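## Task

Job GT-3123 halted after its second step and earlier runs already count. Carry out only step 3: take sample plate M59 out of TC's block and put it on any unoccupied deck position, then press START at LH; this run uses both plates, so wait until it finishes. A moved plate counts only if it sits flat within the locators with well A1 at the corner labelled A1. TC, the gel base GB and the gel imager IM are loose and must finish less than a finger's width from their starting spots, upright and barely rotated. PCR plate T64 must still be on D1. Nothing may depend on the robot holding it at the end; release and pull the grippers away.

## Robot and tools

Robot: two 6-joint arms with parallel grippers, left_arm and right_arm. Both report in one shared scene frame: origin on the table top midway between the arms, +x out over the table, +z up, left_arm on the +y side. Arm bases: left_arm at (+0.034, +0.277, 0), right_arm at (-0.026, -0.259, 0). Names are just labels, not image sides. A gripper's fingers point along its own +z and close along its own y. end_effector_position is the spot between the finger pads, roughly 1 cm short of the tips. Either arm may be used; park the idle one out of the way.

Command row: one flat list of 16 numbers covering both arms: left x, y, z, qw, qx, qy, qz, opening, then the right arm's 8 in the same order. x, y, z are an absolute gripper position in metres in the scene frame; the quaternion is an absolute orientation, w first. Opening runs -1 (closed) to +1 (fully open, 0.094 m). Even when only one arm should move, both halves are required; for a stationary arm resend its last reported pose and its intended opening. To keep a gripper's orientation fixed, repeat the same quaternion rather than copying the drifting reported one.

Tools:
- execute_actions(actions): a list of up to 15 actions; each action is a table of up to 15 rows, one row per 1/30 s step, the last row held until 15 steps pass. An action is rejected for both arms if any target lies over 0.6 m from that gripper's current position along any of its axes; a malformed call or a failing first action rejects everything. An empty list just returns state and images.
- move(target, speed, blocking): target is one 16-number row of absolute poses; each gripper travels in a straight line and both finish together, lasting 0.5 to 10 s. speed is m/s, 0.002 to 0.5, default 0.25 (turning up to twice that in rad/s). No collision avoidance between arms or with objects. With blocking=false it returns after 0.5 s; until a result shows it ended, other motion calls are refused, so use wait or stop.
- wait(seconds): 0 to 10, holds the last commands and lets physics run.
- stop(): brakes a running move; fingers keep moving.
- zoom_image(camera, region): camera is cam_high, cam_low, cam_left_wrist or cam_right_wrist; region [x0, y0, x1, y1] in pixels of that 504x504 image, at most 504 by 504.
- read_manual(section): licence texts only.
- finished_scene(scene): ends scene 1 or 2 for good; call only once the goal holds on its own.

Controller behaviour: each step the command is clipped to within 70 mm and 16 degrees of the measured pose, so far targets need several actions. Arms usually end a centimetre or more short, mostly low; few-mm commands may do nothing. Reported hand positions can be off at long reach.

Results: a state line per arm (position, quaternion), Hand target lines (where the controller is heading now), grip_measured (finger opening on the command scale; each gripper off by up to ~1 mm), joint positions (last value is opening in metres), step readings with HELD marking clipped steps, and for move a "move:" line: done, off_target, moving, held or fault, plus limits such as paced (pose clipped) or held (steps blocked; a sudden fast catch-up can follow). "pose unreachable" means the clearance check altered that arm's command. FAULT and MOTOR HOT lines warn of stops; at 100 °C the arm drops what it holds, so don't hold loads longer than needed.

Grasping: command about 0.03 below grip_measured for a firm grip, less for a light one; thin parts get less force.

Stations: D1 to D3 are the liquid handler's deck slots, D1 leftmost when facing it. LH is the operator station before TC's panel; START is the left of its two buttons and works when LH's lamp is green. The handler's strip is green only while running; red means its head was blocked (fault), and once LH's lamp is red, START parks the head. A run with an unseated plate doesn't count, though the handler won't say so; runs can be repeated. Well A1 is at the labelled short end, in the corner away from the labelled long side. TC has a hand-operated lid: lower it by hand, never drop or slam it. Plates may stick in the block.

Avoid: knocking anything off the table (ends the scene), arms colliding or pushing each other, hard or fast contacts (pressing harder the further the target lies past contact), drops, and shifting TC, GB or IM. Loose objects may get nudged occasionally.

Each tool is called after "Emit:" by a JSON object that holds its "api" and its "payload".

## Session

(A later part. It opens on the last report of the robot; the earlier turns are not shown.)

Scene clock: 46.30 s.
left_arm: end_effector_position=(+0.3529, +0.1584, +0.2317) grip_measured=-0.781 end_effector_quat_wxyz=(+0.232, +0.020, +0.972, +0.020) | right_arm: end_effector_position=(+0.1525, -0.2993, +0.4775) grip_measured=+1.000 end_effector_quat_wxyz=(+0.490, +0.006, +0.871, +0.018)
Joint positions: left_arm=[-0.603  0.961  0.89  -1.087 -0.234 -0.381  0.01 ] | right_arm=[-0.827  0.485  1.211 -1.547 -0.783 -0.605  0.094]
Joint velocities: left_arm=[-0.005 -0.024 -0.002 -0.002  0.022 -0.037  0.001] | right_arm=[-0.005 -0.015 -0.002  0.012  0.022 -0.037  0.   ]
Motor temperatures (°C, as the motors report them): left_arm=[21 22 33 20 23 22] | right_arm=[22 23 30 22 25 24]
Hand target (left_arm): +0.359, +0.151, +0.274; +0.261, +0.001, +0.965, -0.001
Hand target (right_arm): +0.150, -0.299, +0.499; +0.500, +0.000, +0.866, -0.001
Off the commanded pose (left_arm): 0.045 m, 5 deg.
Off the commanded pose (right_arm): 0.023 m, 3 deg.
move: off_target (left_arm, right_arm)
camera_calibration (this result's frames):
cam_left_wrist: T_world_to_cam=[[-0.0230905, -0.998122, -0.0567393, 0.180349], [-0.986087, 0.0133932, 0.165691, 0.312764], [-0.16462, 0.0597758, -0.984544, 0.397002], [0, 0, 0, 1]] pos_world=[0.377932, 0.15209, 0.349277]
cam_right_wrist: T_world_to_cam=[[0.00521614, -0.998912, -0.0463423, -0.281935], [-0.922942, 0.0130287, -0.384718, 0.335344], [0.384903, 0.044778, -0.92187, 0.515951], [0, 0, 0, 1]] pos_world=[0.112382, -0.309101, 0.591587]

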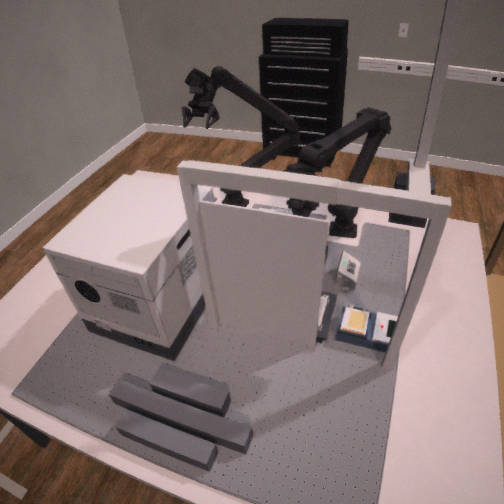

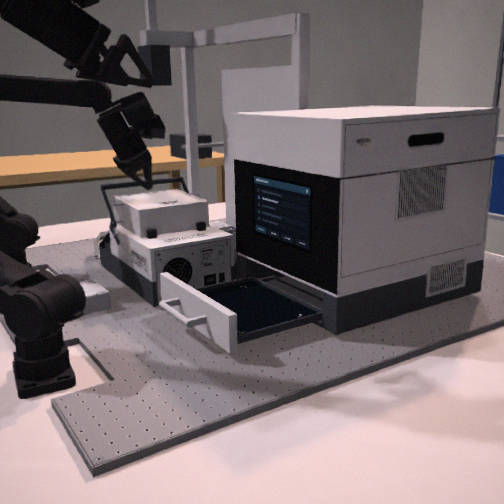

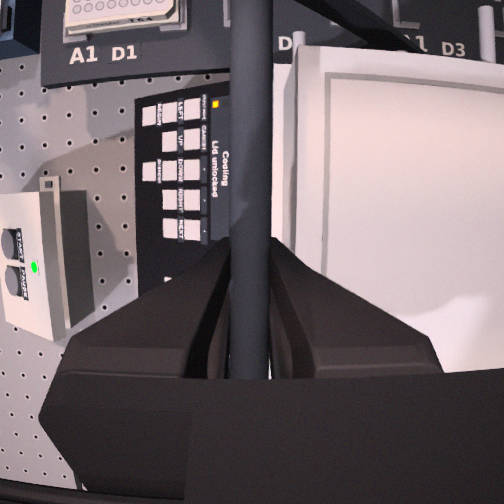

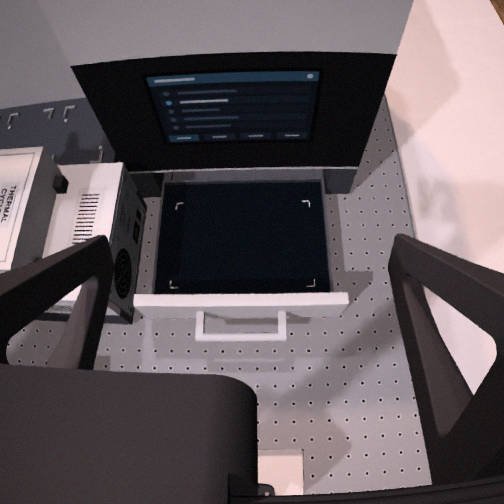

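Emit:
{"api": "move", "payload": {"target": [0.36,0.10,0.34,0.26,0,0.966,0,-0.85,0.15,-0.3,0.5,0.5,0,0.866,0,1], "speed": 0.04}}

Emit:
{"api": "move", "payload": {"target": [0.36,0.03,0.385,0.26,0,0.966,0,-0.85,0.15,-0.3,0.5,0.5,0,0.866,0,1], "speed": 0.04}}

Scene clock: 52.50 s.
left_arm: end_effector_position=(+0.3514, +0.1198, +0.2663) grip_measured=-0.779 end_effector_quat_wxyz=(+0.204, +0.023, +0.977, +0.047) | right_arm: end_effector_position=(+0.1525, -0.2993, +0.4775) grip_measured=+1.000 end_effector_quat_wxyz=(+0.490, +0.006, +0.871, +0.018)
Joint positions: left_arm=[-0.734  1.066  1.063 -1.266 -0.3   -0.508  0.01 ] | right_arm=[-0.827  0.485  1.211 -1.547 -0.783 -0.605  0.094]
Joint velocities: left_arm=[ 0.024 -0.005 -0.012 -0.002 -0.037 -0.051 -0.001] | right_arm=[ 0.005 -0.015 -0.007  0.017 -0.066 -0.022  0.   ]
Motor temperatures (°C, as the motors report them): left_arm=[21 22 36 20 23 22] | right_arm=[22 23 30 22 25 24]
Hand target (left_arm): +0.356, +0.104, +0.336; +0.261, +0.001, +0.965, -0.002
Hand target (right_arm): +0.150, -0.299, +0.499; +0.500, +0.000, +0.866, -0.001
Off the commanded pose (left_arm): 0.077 m, 9 deg; position clipped at the last step of the last action.
Off the commanded pose (right_arm): 0.023 m, 3 deg.
move: off_target (left_arm, right_arm); limits=paced
camera_calibration (this result's frames):
cam_left_wrist: T_world_to_cam=[[-0.0201778, -0.993623, -0.110931, 0.156608], [-0.975303, -0.00484709, 0.220819, 0.289799], [-0.219949, 0.112647, -0.968986, 0.442103], [0, 0, 0, 1]] pos_world=[0.383042, 0.107212, 0.381771]
cam_right_wrist: T_world_to_cam=[[0.00541423, -0.998926, -0.0460166, -0.282125], [-0.922941, 0.0127207, -0.384731, 0.335258], [0.384903, 0.0445536, -0.921881, 0.515889], [0, 0, 0, 1]] pos_world=[0.112383, -0.309072, 0.59159]

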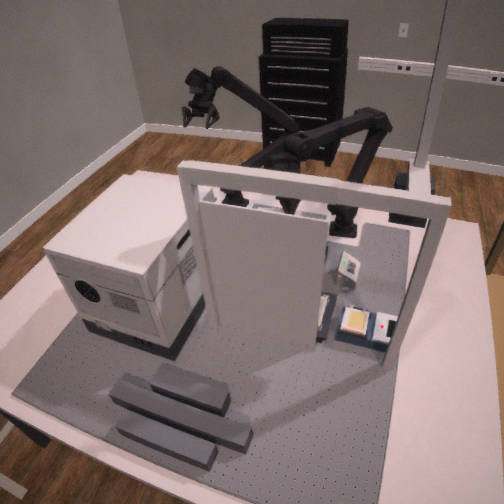

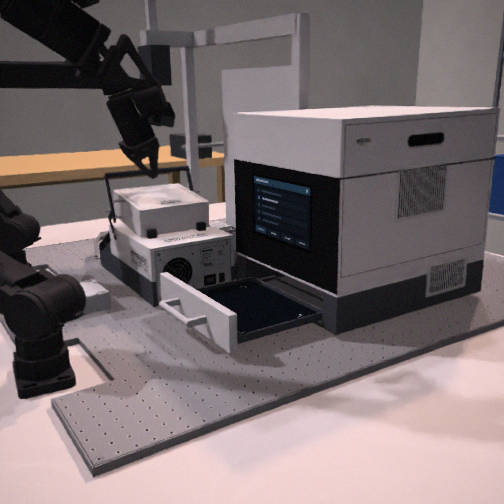

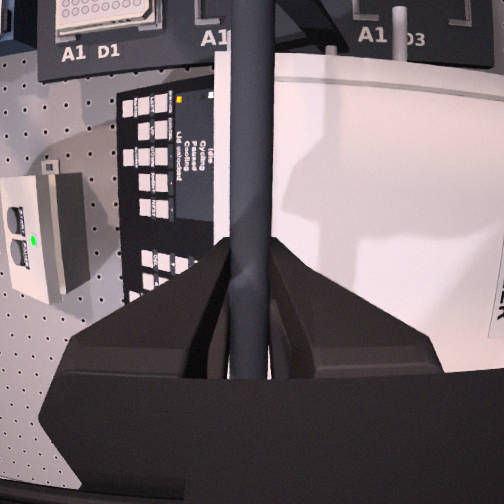

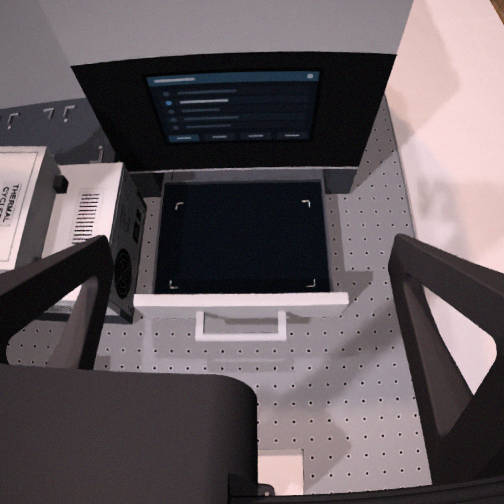

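Scene clock: 57.00 s.
left_arm: end_effector_position=(+0.3505, +0.0477, +0.3485) grip_measured=-0.778 end_effector_quat_wxyz=(+0.229, +0.021, +0.972, +0.036) | right_arm: end_effector_position=(+0.1525, -0.2993, +0.4775) grip_measured=+1.000 end_effector_quat_wxyz=(+0.490, +0.006, +0.871, +0.018)
Joint positions: left_arm=[-0.916  1.182  1.356 -1.446 -0.368 -0.685  0.01 ] | right_arm=[-0.827  0.485  1.211 -1.547 -0.783 -0.605  0.094]
Joint velocities: left_arm=[-0.015 -0.005  0.022 -0.012  0.007 -0.022 -0.   ] | right_arm=[ 0.015 -0.005  0.002 -0.002 -0.081 -0.037  0.   ]
Motor temperatures (°C, as the motors report them): left_arm=[21 22 37 20 23 22] | right_arm=[22 23 30 22 25 24]
Hand target (left_arm): +0.358, +0.031, +0.384; +0.261, +0.000, +0.965, -0.000
Hand target (right_arm): +0.150, -0.299, +0.499; +0.500, +0.000, +0.866, -0.001
Off the commanded pose (left_arm): 0.042 m, 6 deg.
Off the commanded pose (right_arm): 0.023 m, 3 deg.
move: off_target (left_arm, right_arm)
camera_calibration (this result's frames):
cam_left_wrist: T_world_to_cam=[[-0.0173011, -0.995872, -0.0891074, 0.0855684], [-0.985271, 0.00181723, 0.17099, 0.290955], [-0.170123, 0.0907533, -0.981235, 0.51755], [0, 0, 0, 1]] pos_world=[0.376197, 0.037717, 0.465713]
cam_right_wrist: T_world_to_cam=[[0.00541423, -0.998926, -0.0460166, -0.282125], [-0.922941, 0.0127207, -0.384731, 0.335258], [0.384903, 0.0445536, -0.921881, 0.515889], [0, 0, 0, 1]] pos_world=[0.112383, -0.309072, 0.59159]

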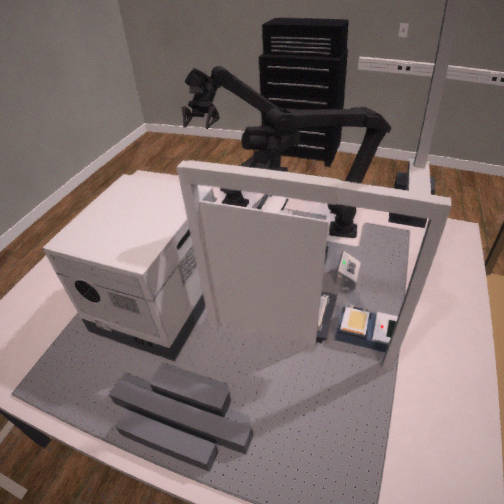

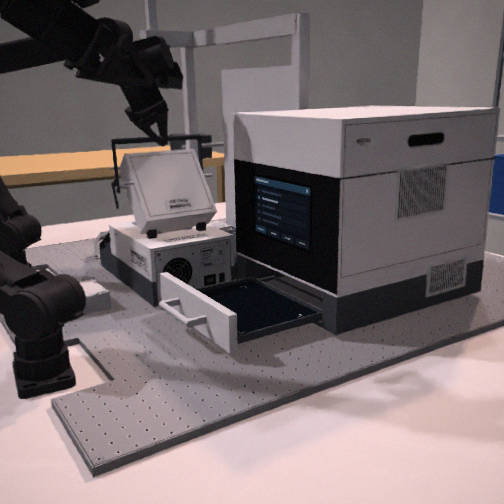

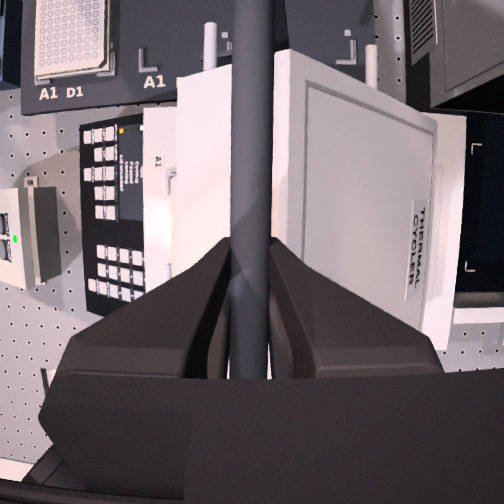

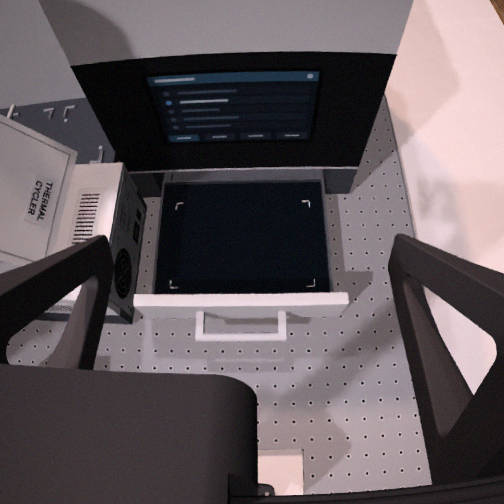

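Emit:
{"api": "move", "payload": {"target": [0.36,-0.04,0.385,0.26,0,0.966,0,-0.85,0.05,-0.5,0.4,0.5,0.3,0.8,0,1], "speed": 0.1}}

Emit:
{"api": "move", "payload": {"target": [0.36,-0.11,0.36,0.26,0,0.966,0,-0.85,0.05,-0.5,0.4,0.5,0.3,0.8,0,1], "speed": 0.03}}

Scene clock: 62.87 s.
left_arm: end_effector_position=(+0.3495, -0.0270, +0.3700) grip_measured=-0.778 end_effector_quat_wxyz=(+0.249, +0.020, +0.968, +0.016) | right_arm: end_effector_position=(+0.0592, -0.5001, +0.4008) grip_measured=+1.000 end_effector_quat_wxyz=(+0.508, +0.304, +0.806, -0.002)
Joint positions: left_arm=[-1.054  1.309  1.513 -1.47  -0.409 -0.816  0.01 ] | right_arm=[-1.741  0.83   1.098 -1.694 -1.061 -1.047  0.094]
Joint velocities: left_arm=[-0.005 -0.005 -0.002 -0.012 -0.022  0.007 -0.001] | right_arm=[ 0.005 -0.005  0.002 -0.002 -0.022 -0.066  0.   ]
Motor temperatures (°C, as the motors report them): left_arm=[21 22 38 20 23 22] | right_arm=[22 23 30 22 25 24]
Hand target (left_arm): +0.359, -0.040, +0.384; +0.262, -0.000, +0.965, -0.000
Hand target (right_arm): +0.056, -0.501, +0.402; +0.509, +0.306, +0.804, -0.006
Off the commanded pose (left_arm): 0.022 m, 3 deg.
Off the commanded pose (right_arm): 0.009 m, 1 deg.
joint sent to its limit (right arm) — the command would take joint 4 (wrist pitch) past its lower limit, so that joint was sent only as far as its limit.
move: off_target (left_arm)
camera_calibration (this result's frames):
cam_left_wrist: T_world_to_cam=[[-0.0245898, -0.998431, -0.0503158, 0.00117577], [-0.991167, 0.0177879, 0.131422, 0.303555], [-0.130321, 0.053103, -0.990049, 0.533605], [0, 0, 0, 1]] pos_world=[0.370442, -0.0325617, 0.48846]
cam_right_wrist: T_world_to_cam=[[-0.492216, -0.811412, -0.315173, -0.254606], [-0.719815, 0.583006, -0.376789, 0.492151], [0.489479, 0.0414044, -0.871032, 0.461925], [0, 0, 0, 1]] pos_world=[0.00283406, -0.512643, 0.507544]

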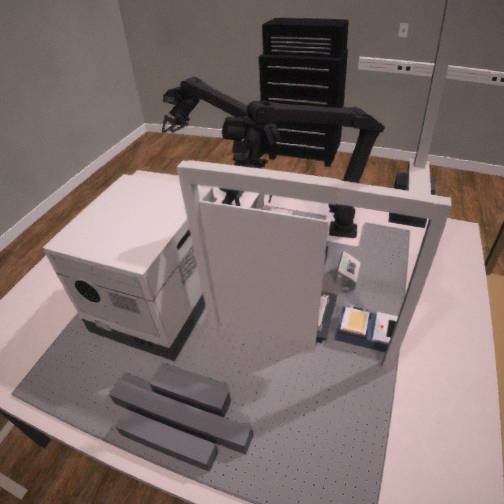

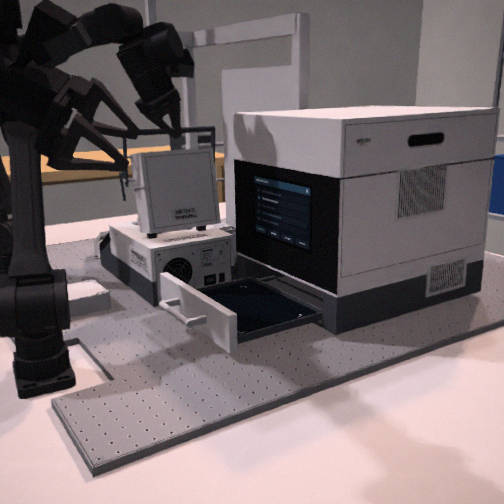

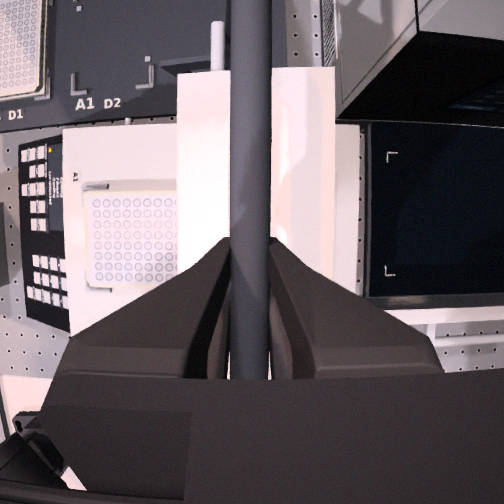

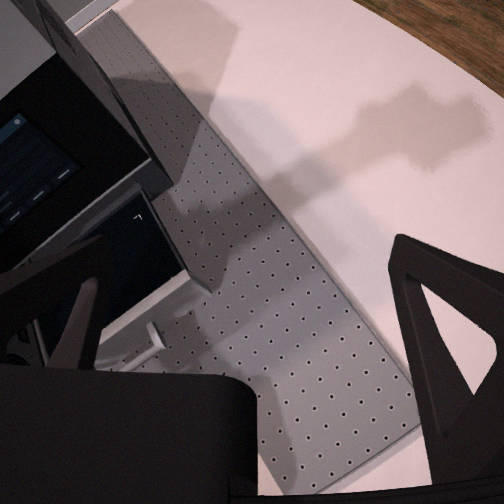

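Scene clock: 66.00 s.
left_arm: end_effector_position=(+0.3480, -0.0873, +0.3520) grip_measured=-0.778 end_effector_quat_wxyz=(+0.250, +0.021, +0.968, +0.021) | right_arm: end_effector_position=(+0.0545, -0.5015, +0.3999) grip_measured=+1.000 end_effector_quat_wxyz=(+0.506, +0.307, +0.806, -0.010)
Joint positions: left_arm=[-1.143  1.439  1.594 -1.466 -0.442 -0.908  0.01 ] | right_arm=[-1.758  0.83   1.098 -1.694 -1.055 -1.059  0.094]
Joint velocities: left_arm=[ 0.005 -0.015  0.012 -0.002 -0.022 -0.051  0.   ] | right_arm=[-0.005 -0.005 -0.002 -0.017 -0.037 -0.095  0.   ]
Motor temperatures (°C, as the motors report them): left_arm=[21 22 37 20 23 22] | right_arm=[22 23 29 22 25 24]
Hand target (left_arm): +0.358, -0.109, +0.359; +0.261, +0.000, +0.965, -0.001
Hand target (right_arm): +0.051, -0.501, +0.400; +0.505, +0.311, +0.805, -0.014
Off the commanded pose (left_arm): 0.027 m, 4 deg.
Off the commanded pose (right_arm): 0.005 m, 1 deg.
joint sent to its limit (right arm) — the command would take joint 4 (wrist pitch) past its lower limit, so that joint was sent only as far as its limit.
move: off_target (left_arm)
camera_calibration (this result's frames):
cam_left_wrist: T_world_to_cam=[[-0.0239369, -0.997887, -0.0604023, -0.0566313], [-0.991493, 0.0159642, 0.12918, 0.30632], [-0.127943, 0.0629806, -0.98978, 0.518666], [0, 0, 0, 1]] pos_world=[0.368718, -0.0940677, 0.470375]
cam_right_wrist: T_world_to_cam=[[-0.505136, -0.807716, -0.304028, -0.260232], [-0.716198, 0.58888, -0.374541, 0.49111], [0.481559, 0.0285497, -0.875949, 0.459437], [0, 0, 0, 1]] pos_world=[-0.000966565, -0.512515, 0.507267]

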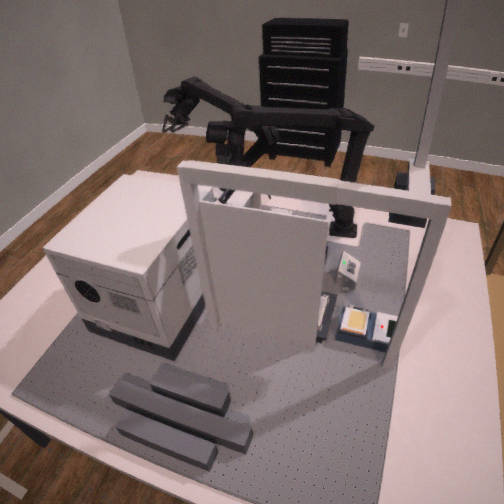

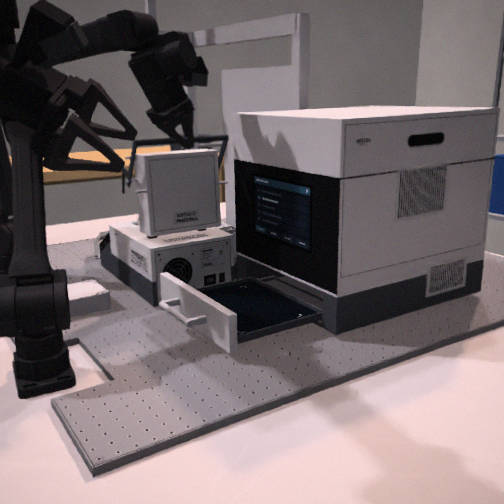

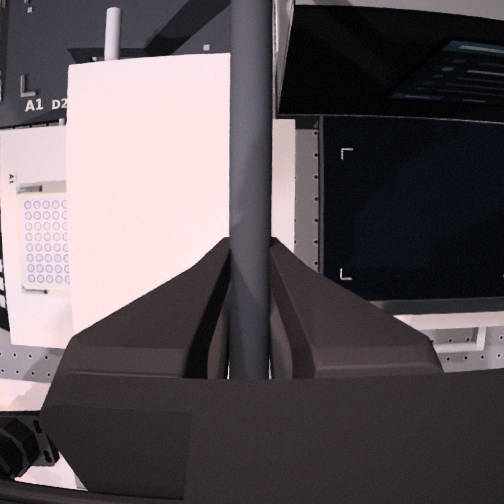

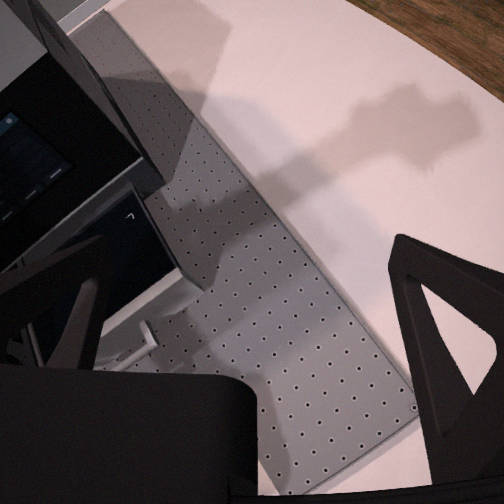

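Emit:
{"api": "move", "payload": {"target": [0.35,-0.09,0.36,0.26,0,0.966,0,-0.4,0.05,-0.5,0.4,0.5,0.3,0.8,0,1], "speed": 0.03}}

Emit:
{"api": "move", "payload": {"target": [0.35,-0.07,0.43,0.26,0,0.966,0,-0.4,0.05,-0.5,0.4,0.5,0.3,0.8,0,1], "speed": 0.1}}

Emit:
{"api": "move", "payload": {"target": [0.35,0.14,0.4,0.092,0.701,0.701,-0.092,1,0.05,-0.5,0.4,0.5,0.3,0.8,0,1]}}

Emit:
{"api": "move", "payload": {"target": [0.345,0.09,0.22,0.092,0.701,0.701,-0.092,1,0.05,-0.5,0.4,0.5,0.3,0.8,0,1], "speed": 0.12}}

Scene clock: 74.43 s.
left_arm: end_effector_position=(+0.3491, -0.0890, +0.3510) grip_measured=-0.403 end_effector_quat_wxyz=(+0.253, +0.010, +0.967, +0.015) | right_arm: end_effector_position=(+0.0545, -0.5015, +0.3999) grip_measured=+1.000 end_effector_quat_wxyz=(+0.506, +0.307, +0.806, -0.010)
Joint positions: left_arm=[-1.143  1.439  1.59  -1.454 -0.442 -0.93   0.028] | right_arm=[-1.758  0.83   1.098 -1.694 -1.055 -1.059  0.094]
Joint velocities: left_arm=[-0.005 -0.015 -0.017 -0.002 -0.022 -0.037 -0.001] | right_arm=[ 0.005  0.005  0.002  0.002 -0.007 -0.007  0.   ]
Motor temperatures (°C, as the motors report them): left_arm=[21 22 37 20 23 22] | right_arm=[22 23 29 22 25 24]
Hand target (left_arm): +0.350, -0.090, +0.360; +0.260, -0.000, +0.966, +0.000
Hand target (right_arm): +0.051, -0.501, +0.400; +0.505, +0.311, +0.805, -0.014
Off the commanded pose (left_arm): 0.009 m, 2 deg.
Off the commanded pose (right_arm): 0.005 m, 1 deg.
joint sent to its limit (right arm) — the command would take joint 4 (wrist pitch) past its lower limit, so that joint was sent only as far as its limit.
move: done
camera_calibration (this result's frames):
cam_left_wrist: T_world_to_cam=[[-0.00474309, -0.999045, -0.0434375, -0.0710399], [-0.992227, -0.000699637, 0.124436, 0.307919], [-0.124348, 0.0436901, -0.991276, 0.515477], [0, 0, 0, 1]] pos_world=[0.369287, -0.0932779, 0.469578]
cam_right_wrist: T_world_to_cam=[[-0.505136, -0.807716, -0.304028, -0.260232], [-0.716198, 0.58888, -0.374541, 0.49111], [0.481559, 0.0285497, -0.875949, 0.459437], [0, 0, 0, 1]] pos_world=[-0.000966565, -0.512515, 0.507267]

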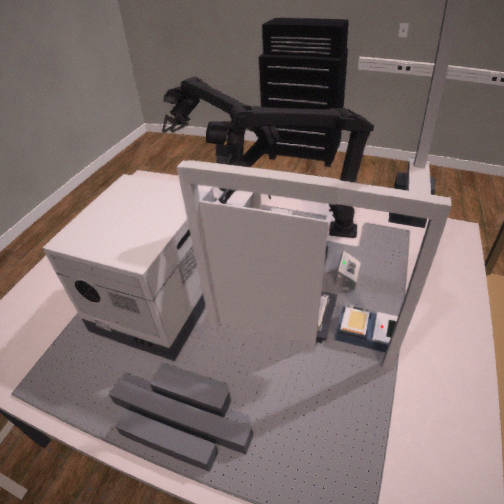

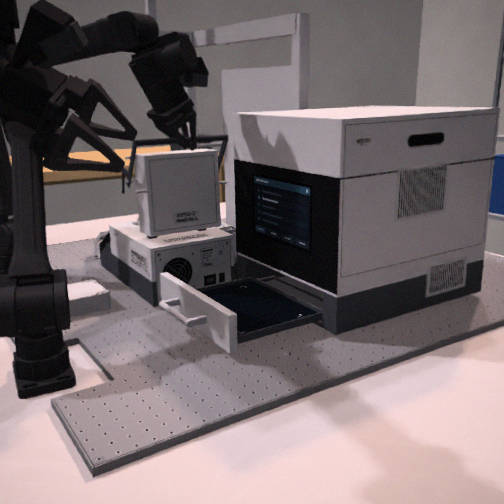

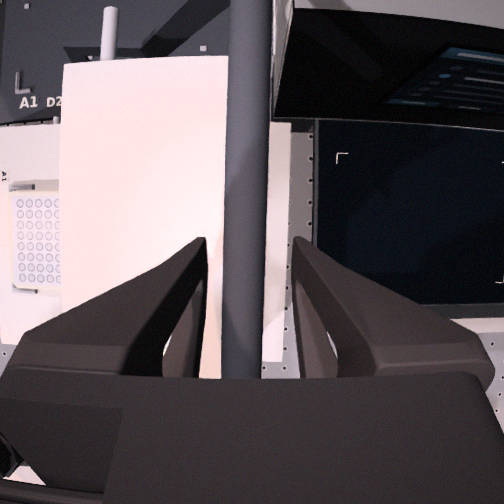

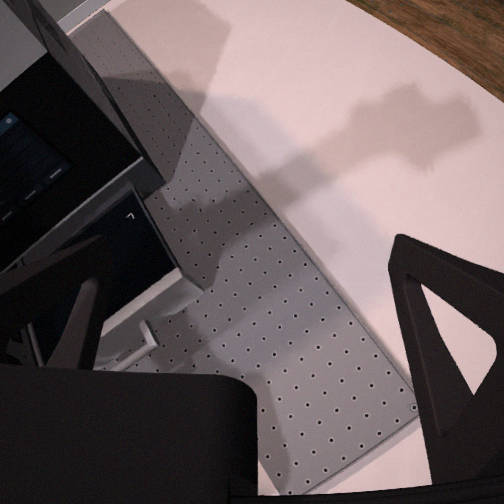

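Scene clock: 75.63 s.
left_arm: end_effector_position=(+0.3452, -0.0729, +0.4026) grip_measured=-0.403 end_effector_quat_wxyz=(+0.246, +0.006, +0.969, +0.020) | right_arm: end_effector_position=(+0.0544, -0.5015, +0.3999) grip_measured=+1.000 end_effector_quat_wxyz=(+0.506, +0.308, +0.806, -0.010)
Joint positions: left_arm=[-1.129  1.439  1.732 -1.609 -0.435 -0.928  0.028] | right_arm=[-1.759  0.83   1.098 -1.694 -1.054 -1.059  0.094]
Joint velocities: left_arm=[ 0.005 -0.005 -0.002  0.002 -0.022 -0.037  0.   ] | right_arm=[ 0.005  0.005 -0.022 -0.002 -0.081 -0.037  0.   ]
Motor temperatures (°C, as the motors report them): left_arm=[21 23 37 20 23 22] | right_arm=[22 23 29 22 25 24]
Hand target (left_arm): +0.350, -0.070, +0.430; +0.261, -0.000, +0.965, +0.000
Hand target (right_arm): +0.051, -0.501, +0.400; +0.504, +0.311, +0.805, -0.014
Off the commanded pose (left_arm): 0.028 m, 3 deg.
Off the commanded pose (right_arm): 0.005 m, 1 deg.
joint sent to its limit (right arm) — the command would take joint 4 (wrist pitch) past its lower limit, so that joint was sent only as far as its limit.
move: off_target (left_arm)
camera_calibration (this result's frames):
cam_left_wrist: T_world_to_cam=[[0.00494952, -0.998665, -0.05141, -0.0529099], [-0.990541, -0.0119461, 0.136694, 0.291387], [-0.137125, 0.0502472, -0.989278, 0.569545], [0, 0, 0, 1]] pos_world=[0.366992, -0.0779763, 0.520888]
cam_right_wrist: T_world_to_cam=[[-0.505598, -0.807461, -0.303936, -0.26022], [-0.716075, 0.589235, -0.374217, 0.491058], [0.481256, 0.0284378, -0.876119, 0.459478], [0, 0, 0, 1]] pos_world=[-0.00105848, -0.512532, 0.507229]

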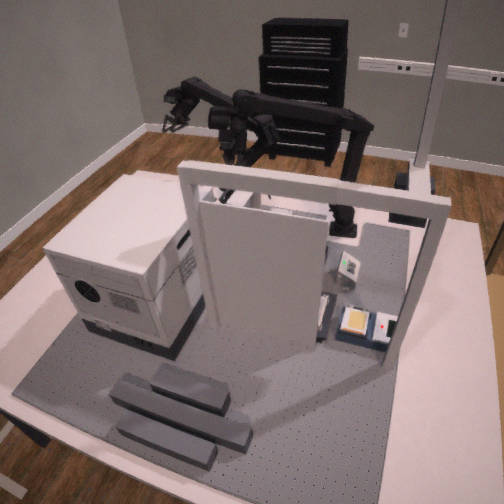

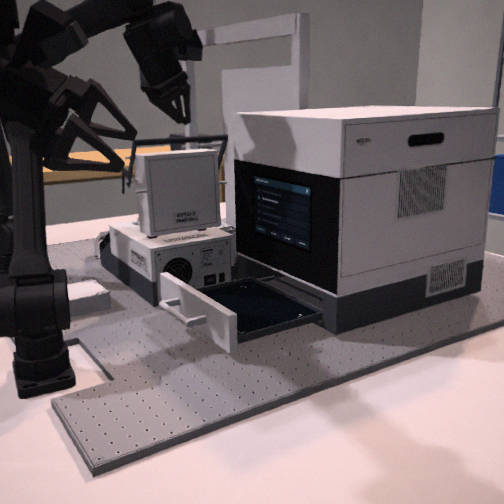

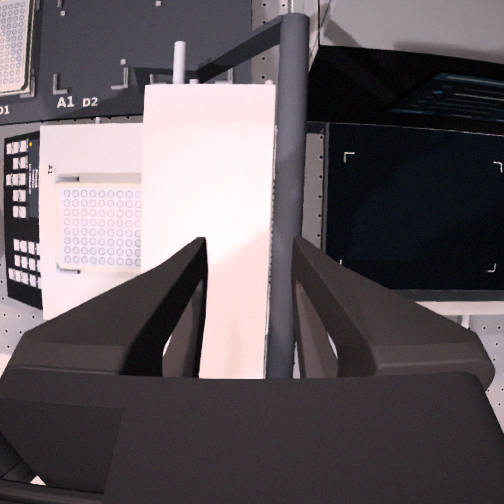

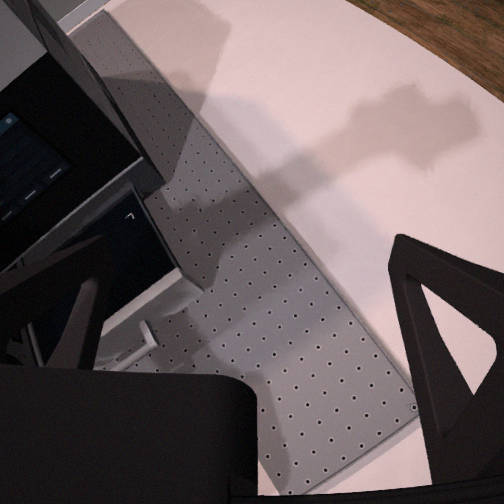

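Scene clock: 79.40 s.
left_arm: end_effector_position=(+0.3564, +0.1363, +0.3919) grip_measured=+1.000 end_effector_quat_wxyz=(+0.150, +0.688, +0.707, -0.068) | right_arm: end_effector_position=(+0.0544, -0.5015, +0.3999) grip_measured=+1.000 end_effector_quat_wxyz=(+0.506, +0.308, +0.806, -0.010)
Joint positions: left_arm=[-0.416  1.173  1.496 -1.687  0.26   1.234  0.094] | right_arm=[-1.759  0.83   1.098 -1.694 -1.054 -1.059  0.094]
Joint velocities: left_arm=[ 0.005  0.005  0.007 -0.007 -0.022  0.095  0.   ] | right_arm=[-0.005  0.015  0.002 -0.002 -0.051 -0.037  0.   ]
Motor temperatures (°C, as the motors report them): left_arm=[21 23 36 20 23 22] | right_arm=[22 23 29 22 25 24]
Hand target (left_arm): +0.351, +0.141, +0.399; +0.157, +0.690, +0.704, -0.064
Hand target (right_arm): +0.051, -0.501, +0.400; +0.505, +0.311, +0.805, -0.014
Off the commanded pose (left_arm): 0.011 m, 7 deg.
Off the commanded pose (right_arm): 0.005 m, 1 deg.
joint sent to its limit (left arm) — the command would take joint 4 (wrist pitch) past its lower limit, so that joint was sent only as far as its limit.
joint sent to its limit (right arm) — the command would take joint 4 (wrist pitch) past its lower limit, so that joint was sent only as far as its limit.
move: off_target (left_arm)
camera_calibration (this result's frames):
cam_left_wrist: T_world_to_cam=[[-0.991683, -0.0481365, -0.119368, 0.407661], [-0.0838359, 0.945283, 0.315295, -0.217171], [0.0976589, 0.32268, -0.941456, 0.410443], [0, 0, 0, 1]] pos_world=[0.345981, 0.09247, 0.503549]
cam_right_wrist: T_world_to_cam=[[-0.505598, -0.807461, -0.303936, -0.26022], [-0.716075, 0.589235, -0.374217, 0.491058], [0.481256, 0.0284378, -0.876119, 0.459478], [0, 0, 0, 1]] pos_world=[-0.00105848, -0.512532, 0.507229]

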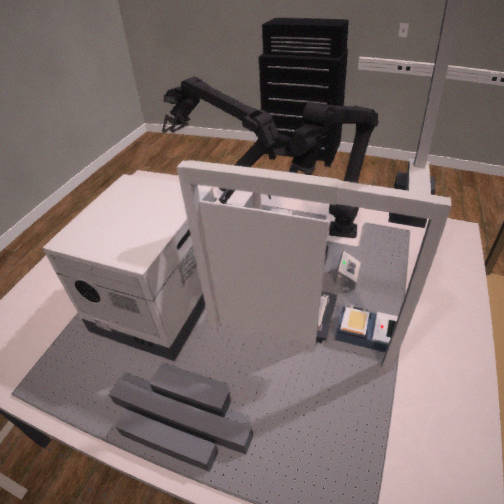

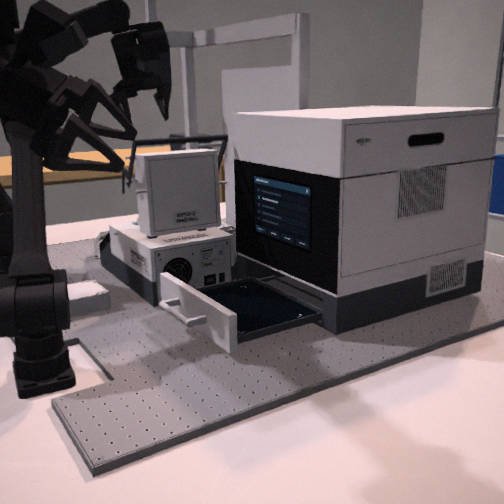

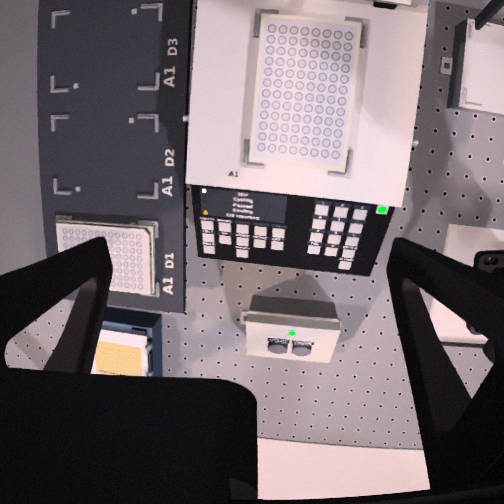

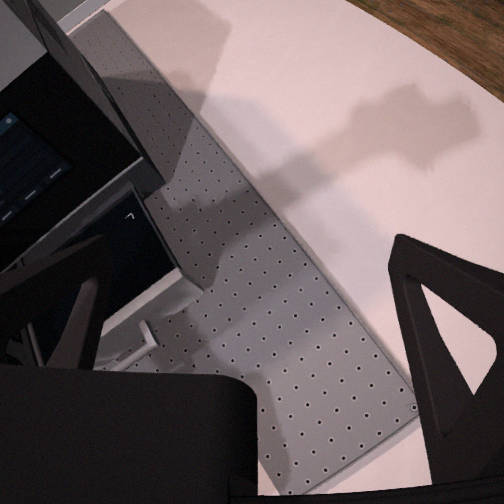

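Scene clock: 81.30 s.
left_arm: end_effector_position=(+0.3395, +0.0966, +0.2200) grip_measured=+1.000 end_effector_quat_wxyz=(+0.090, +0.701, +0.701, -0.094) | right_arm: end_effector_position=(+0.0544, -0.5015, +0.3999) grip_measured=+1.000 end_effector_quat_wxyz=(+0.506, +0.308, +0.806, -0.010)
Joint positions: left_arm=[-0.548  1.204  1.076 -1.341  0.24   1.143  0.094] | right_arm=[-1.759  0.83   1.098 -1.694 -1.054 -1.059  0.094]
Joint velocities: left_arm=[-0.005 -0.015 -0.012 -0.017  0.022 -0.022  0.   ] | right_arm=[ 0.005  0.005 -0.002  0.002 -0.168 -0.081  0.   ]
Motor temperatures (°C, as the motors report them): left_arm=[21 23 35 20 23 22] | right_arm=[22 23 29 22 25 24]
Hand target (left_arm): +0.343, +0.091, +0.220; +0.093, +0.702, +0.701, -0.092
Hand target (right_arm): +0.051, -0.501, +0.400; +0.505, +0.311, +0.805, -0.014
Off the commanded pose (left_arm): 0.009 m, 0 deg.
Off the commanded pose (right_arm): 0.005 m, 1 deg.
joint sent to its limit (right arm) — the command would take joint 4 (wrist pitch) past its lower limit, so that joint was sent only as far as its limit.
move: done
camera_calibration (this result's frames):
cam_left_wrist: T_world_to_cam=[[-0.999985, -0.00338558, -0.0043998, 0.341756], [-0.00476141, 0.930554, 0.366125, -0.163448], [0.0028547, 0.36614, -0.930555, 0.288626], [0, 0, 0, 1]] pos_world=[0.340148, 0.0475765, 0.329928]
cam_right_wrist: T_world_to_cam=[[-0.505598, -0.807461, -0.303936, -0.26022], [-0.716075, 0.589235, -0.374217, 0.491058], [0.481256, 0.0284378, -0.876119, 0.459478], [0, 0, 0, 1]] pos_world=[-0.00105848, -0.512532, 0.507229]

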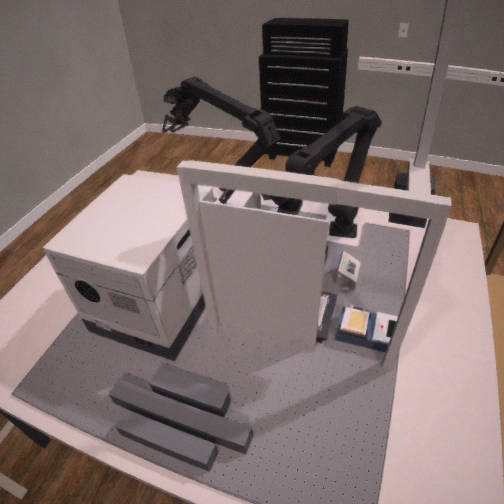

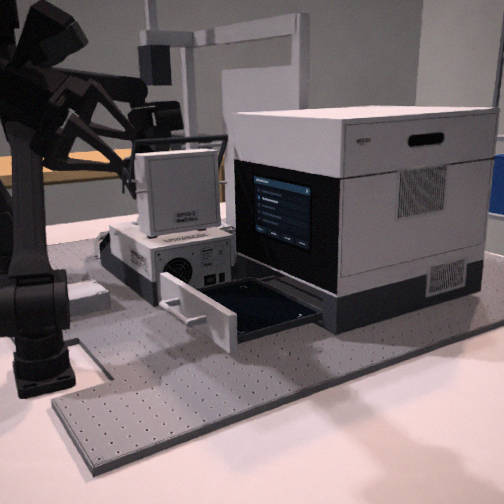

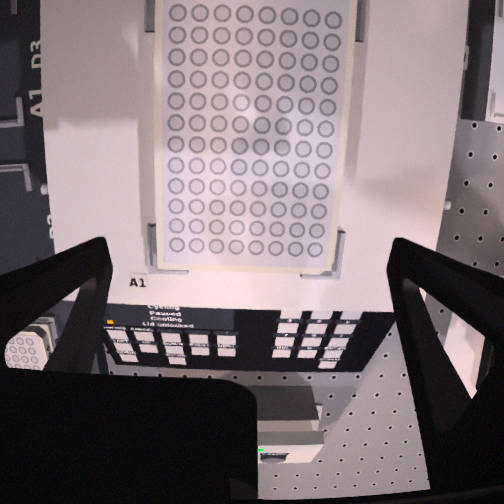

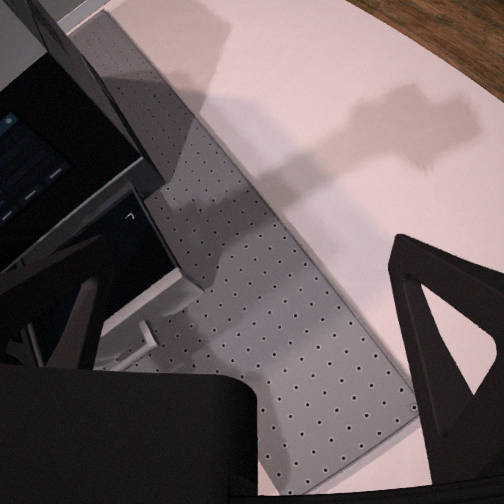

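Emit:
{"api": "move", "payload": {"target": [0.345,0.075,0.162,0.092,0.701,0.701,-0.092,1,0.05,-0.5,0.4,0.5,0.3,0.8,0,1], "speed": 0.04}}

Scene clock: 85.27 s.
left_arm: end_effector_position=(+0.3425, +0.0812, +0.1657) grip_measured=+1.000 end_effector_quat_wxyz=(+0.094, +0.700, +0.701, -0.092) | right_arm: end_effector_position=(+0.0544, -0.5015, +0.3999) grip_measured=+1.000 end_effector_quat_wxyz=(+0.506, +0.308, +0.806, -0.010)
Joint positions: left_arm=[-0.586  1.252  0.97  -1.168  0.236  1.101  0.094] | right_arm=[-1.759  0.83   1.098 -1.694 -1.054 -1.059  0.094]
Joint velocities: left_arm=[-0.015 -0.005  0.002  0.007 -0.022 -0.037  0.   ] | right_arm=[-0.005 -0.015  0.012 -0.007 -0.007 -0.081  0.   ]
Motor temperatures (°C, as the motors report them): left_arm=[21 23 35 20 23 22] | right_arm=[22 23 29 22 25 24]
Hand target (left_arm): +0.344, +0.075, +0.162; +0.092, +0.701, +0.701, -0.092
Hand target (right_arm): +0.051, -0.501, +0.400; +0.505, +0.311, +0.805, -0.014
Off the commanded pose (left_arm): 0.008 m, 0 deg.
Off the commanded pose (right_arm): 0.005 m, 1 deg.
joint sent to its limit (right arm) — the command would take joint 4 (wrist pitch) past its lower limit, so that joint was sent only as far as its limit.
move: done
camera_calibration (this result's frames):
cam_left_wrist: T_world_to_cam=[[-0.999904, -0.00635556, -0.0122853, 0.345913], [-0.0103833, 0.93169, 0.363106, -0.126949], [0.00913836, 0.363199, -0.931667, 0.242026], [0, 0, 0, 1]] pos_world=[0.34235, 0.0325719, 0.275833]
cam_right_wrist: T_world_to_cam=[[-0.505598, -0.807461, -0.303936, -0.26022], [-0.716075, 0.589235, -0.374217, 0.491058], [0.481256, 0.0284378, -0.876119, 0.459478], [0, 0, 0, 1]] pos_world=[-0.00105848, -0.512532, 0.507229]

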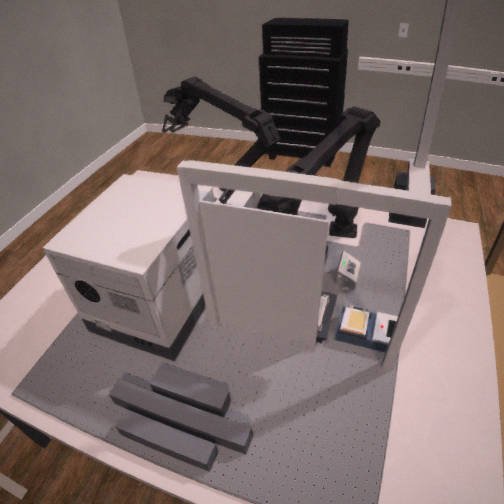

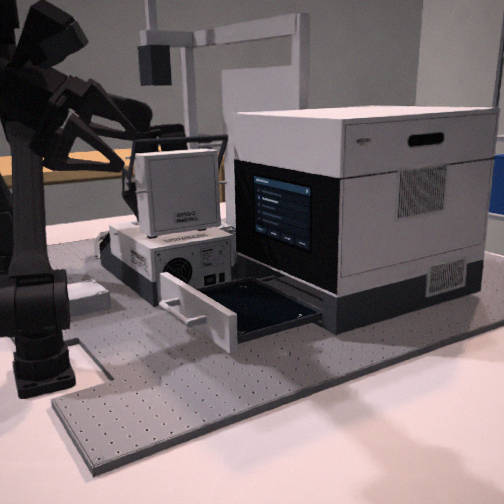

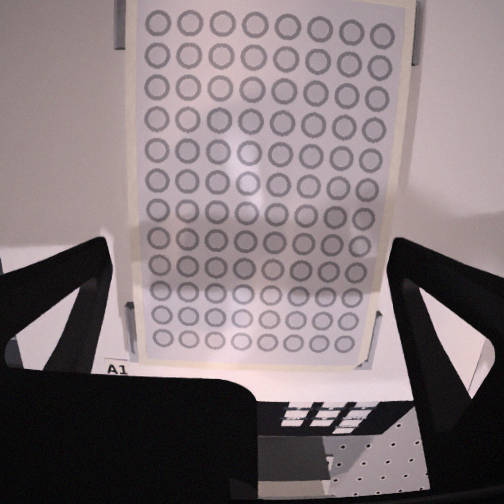

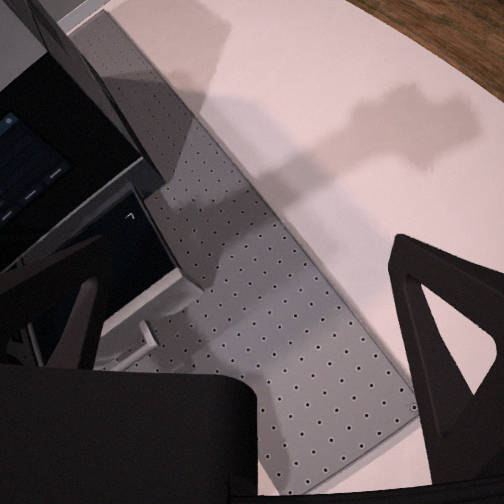

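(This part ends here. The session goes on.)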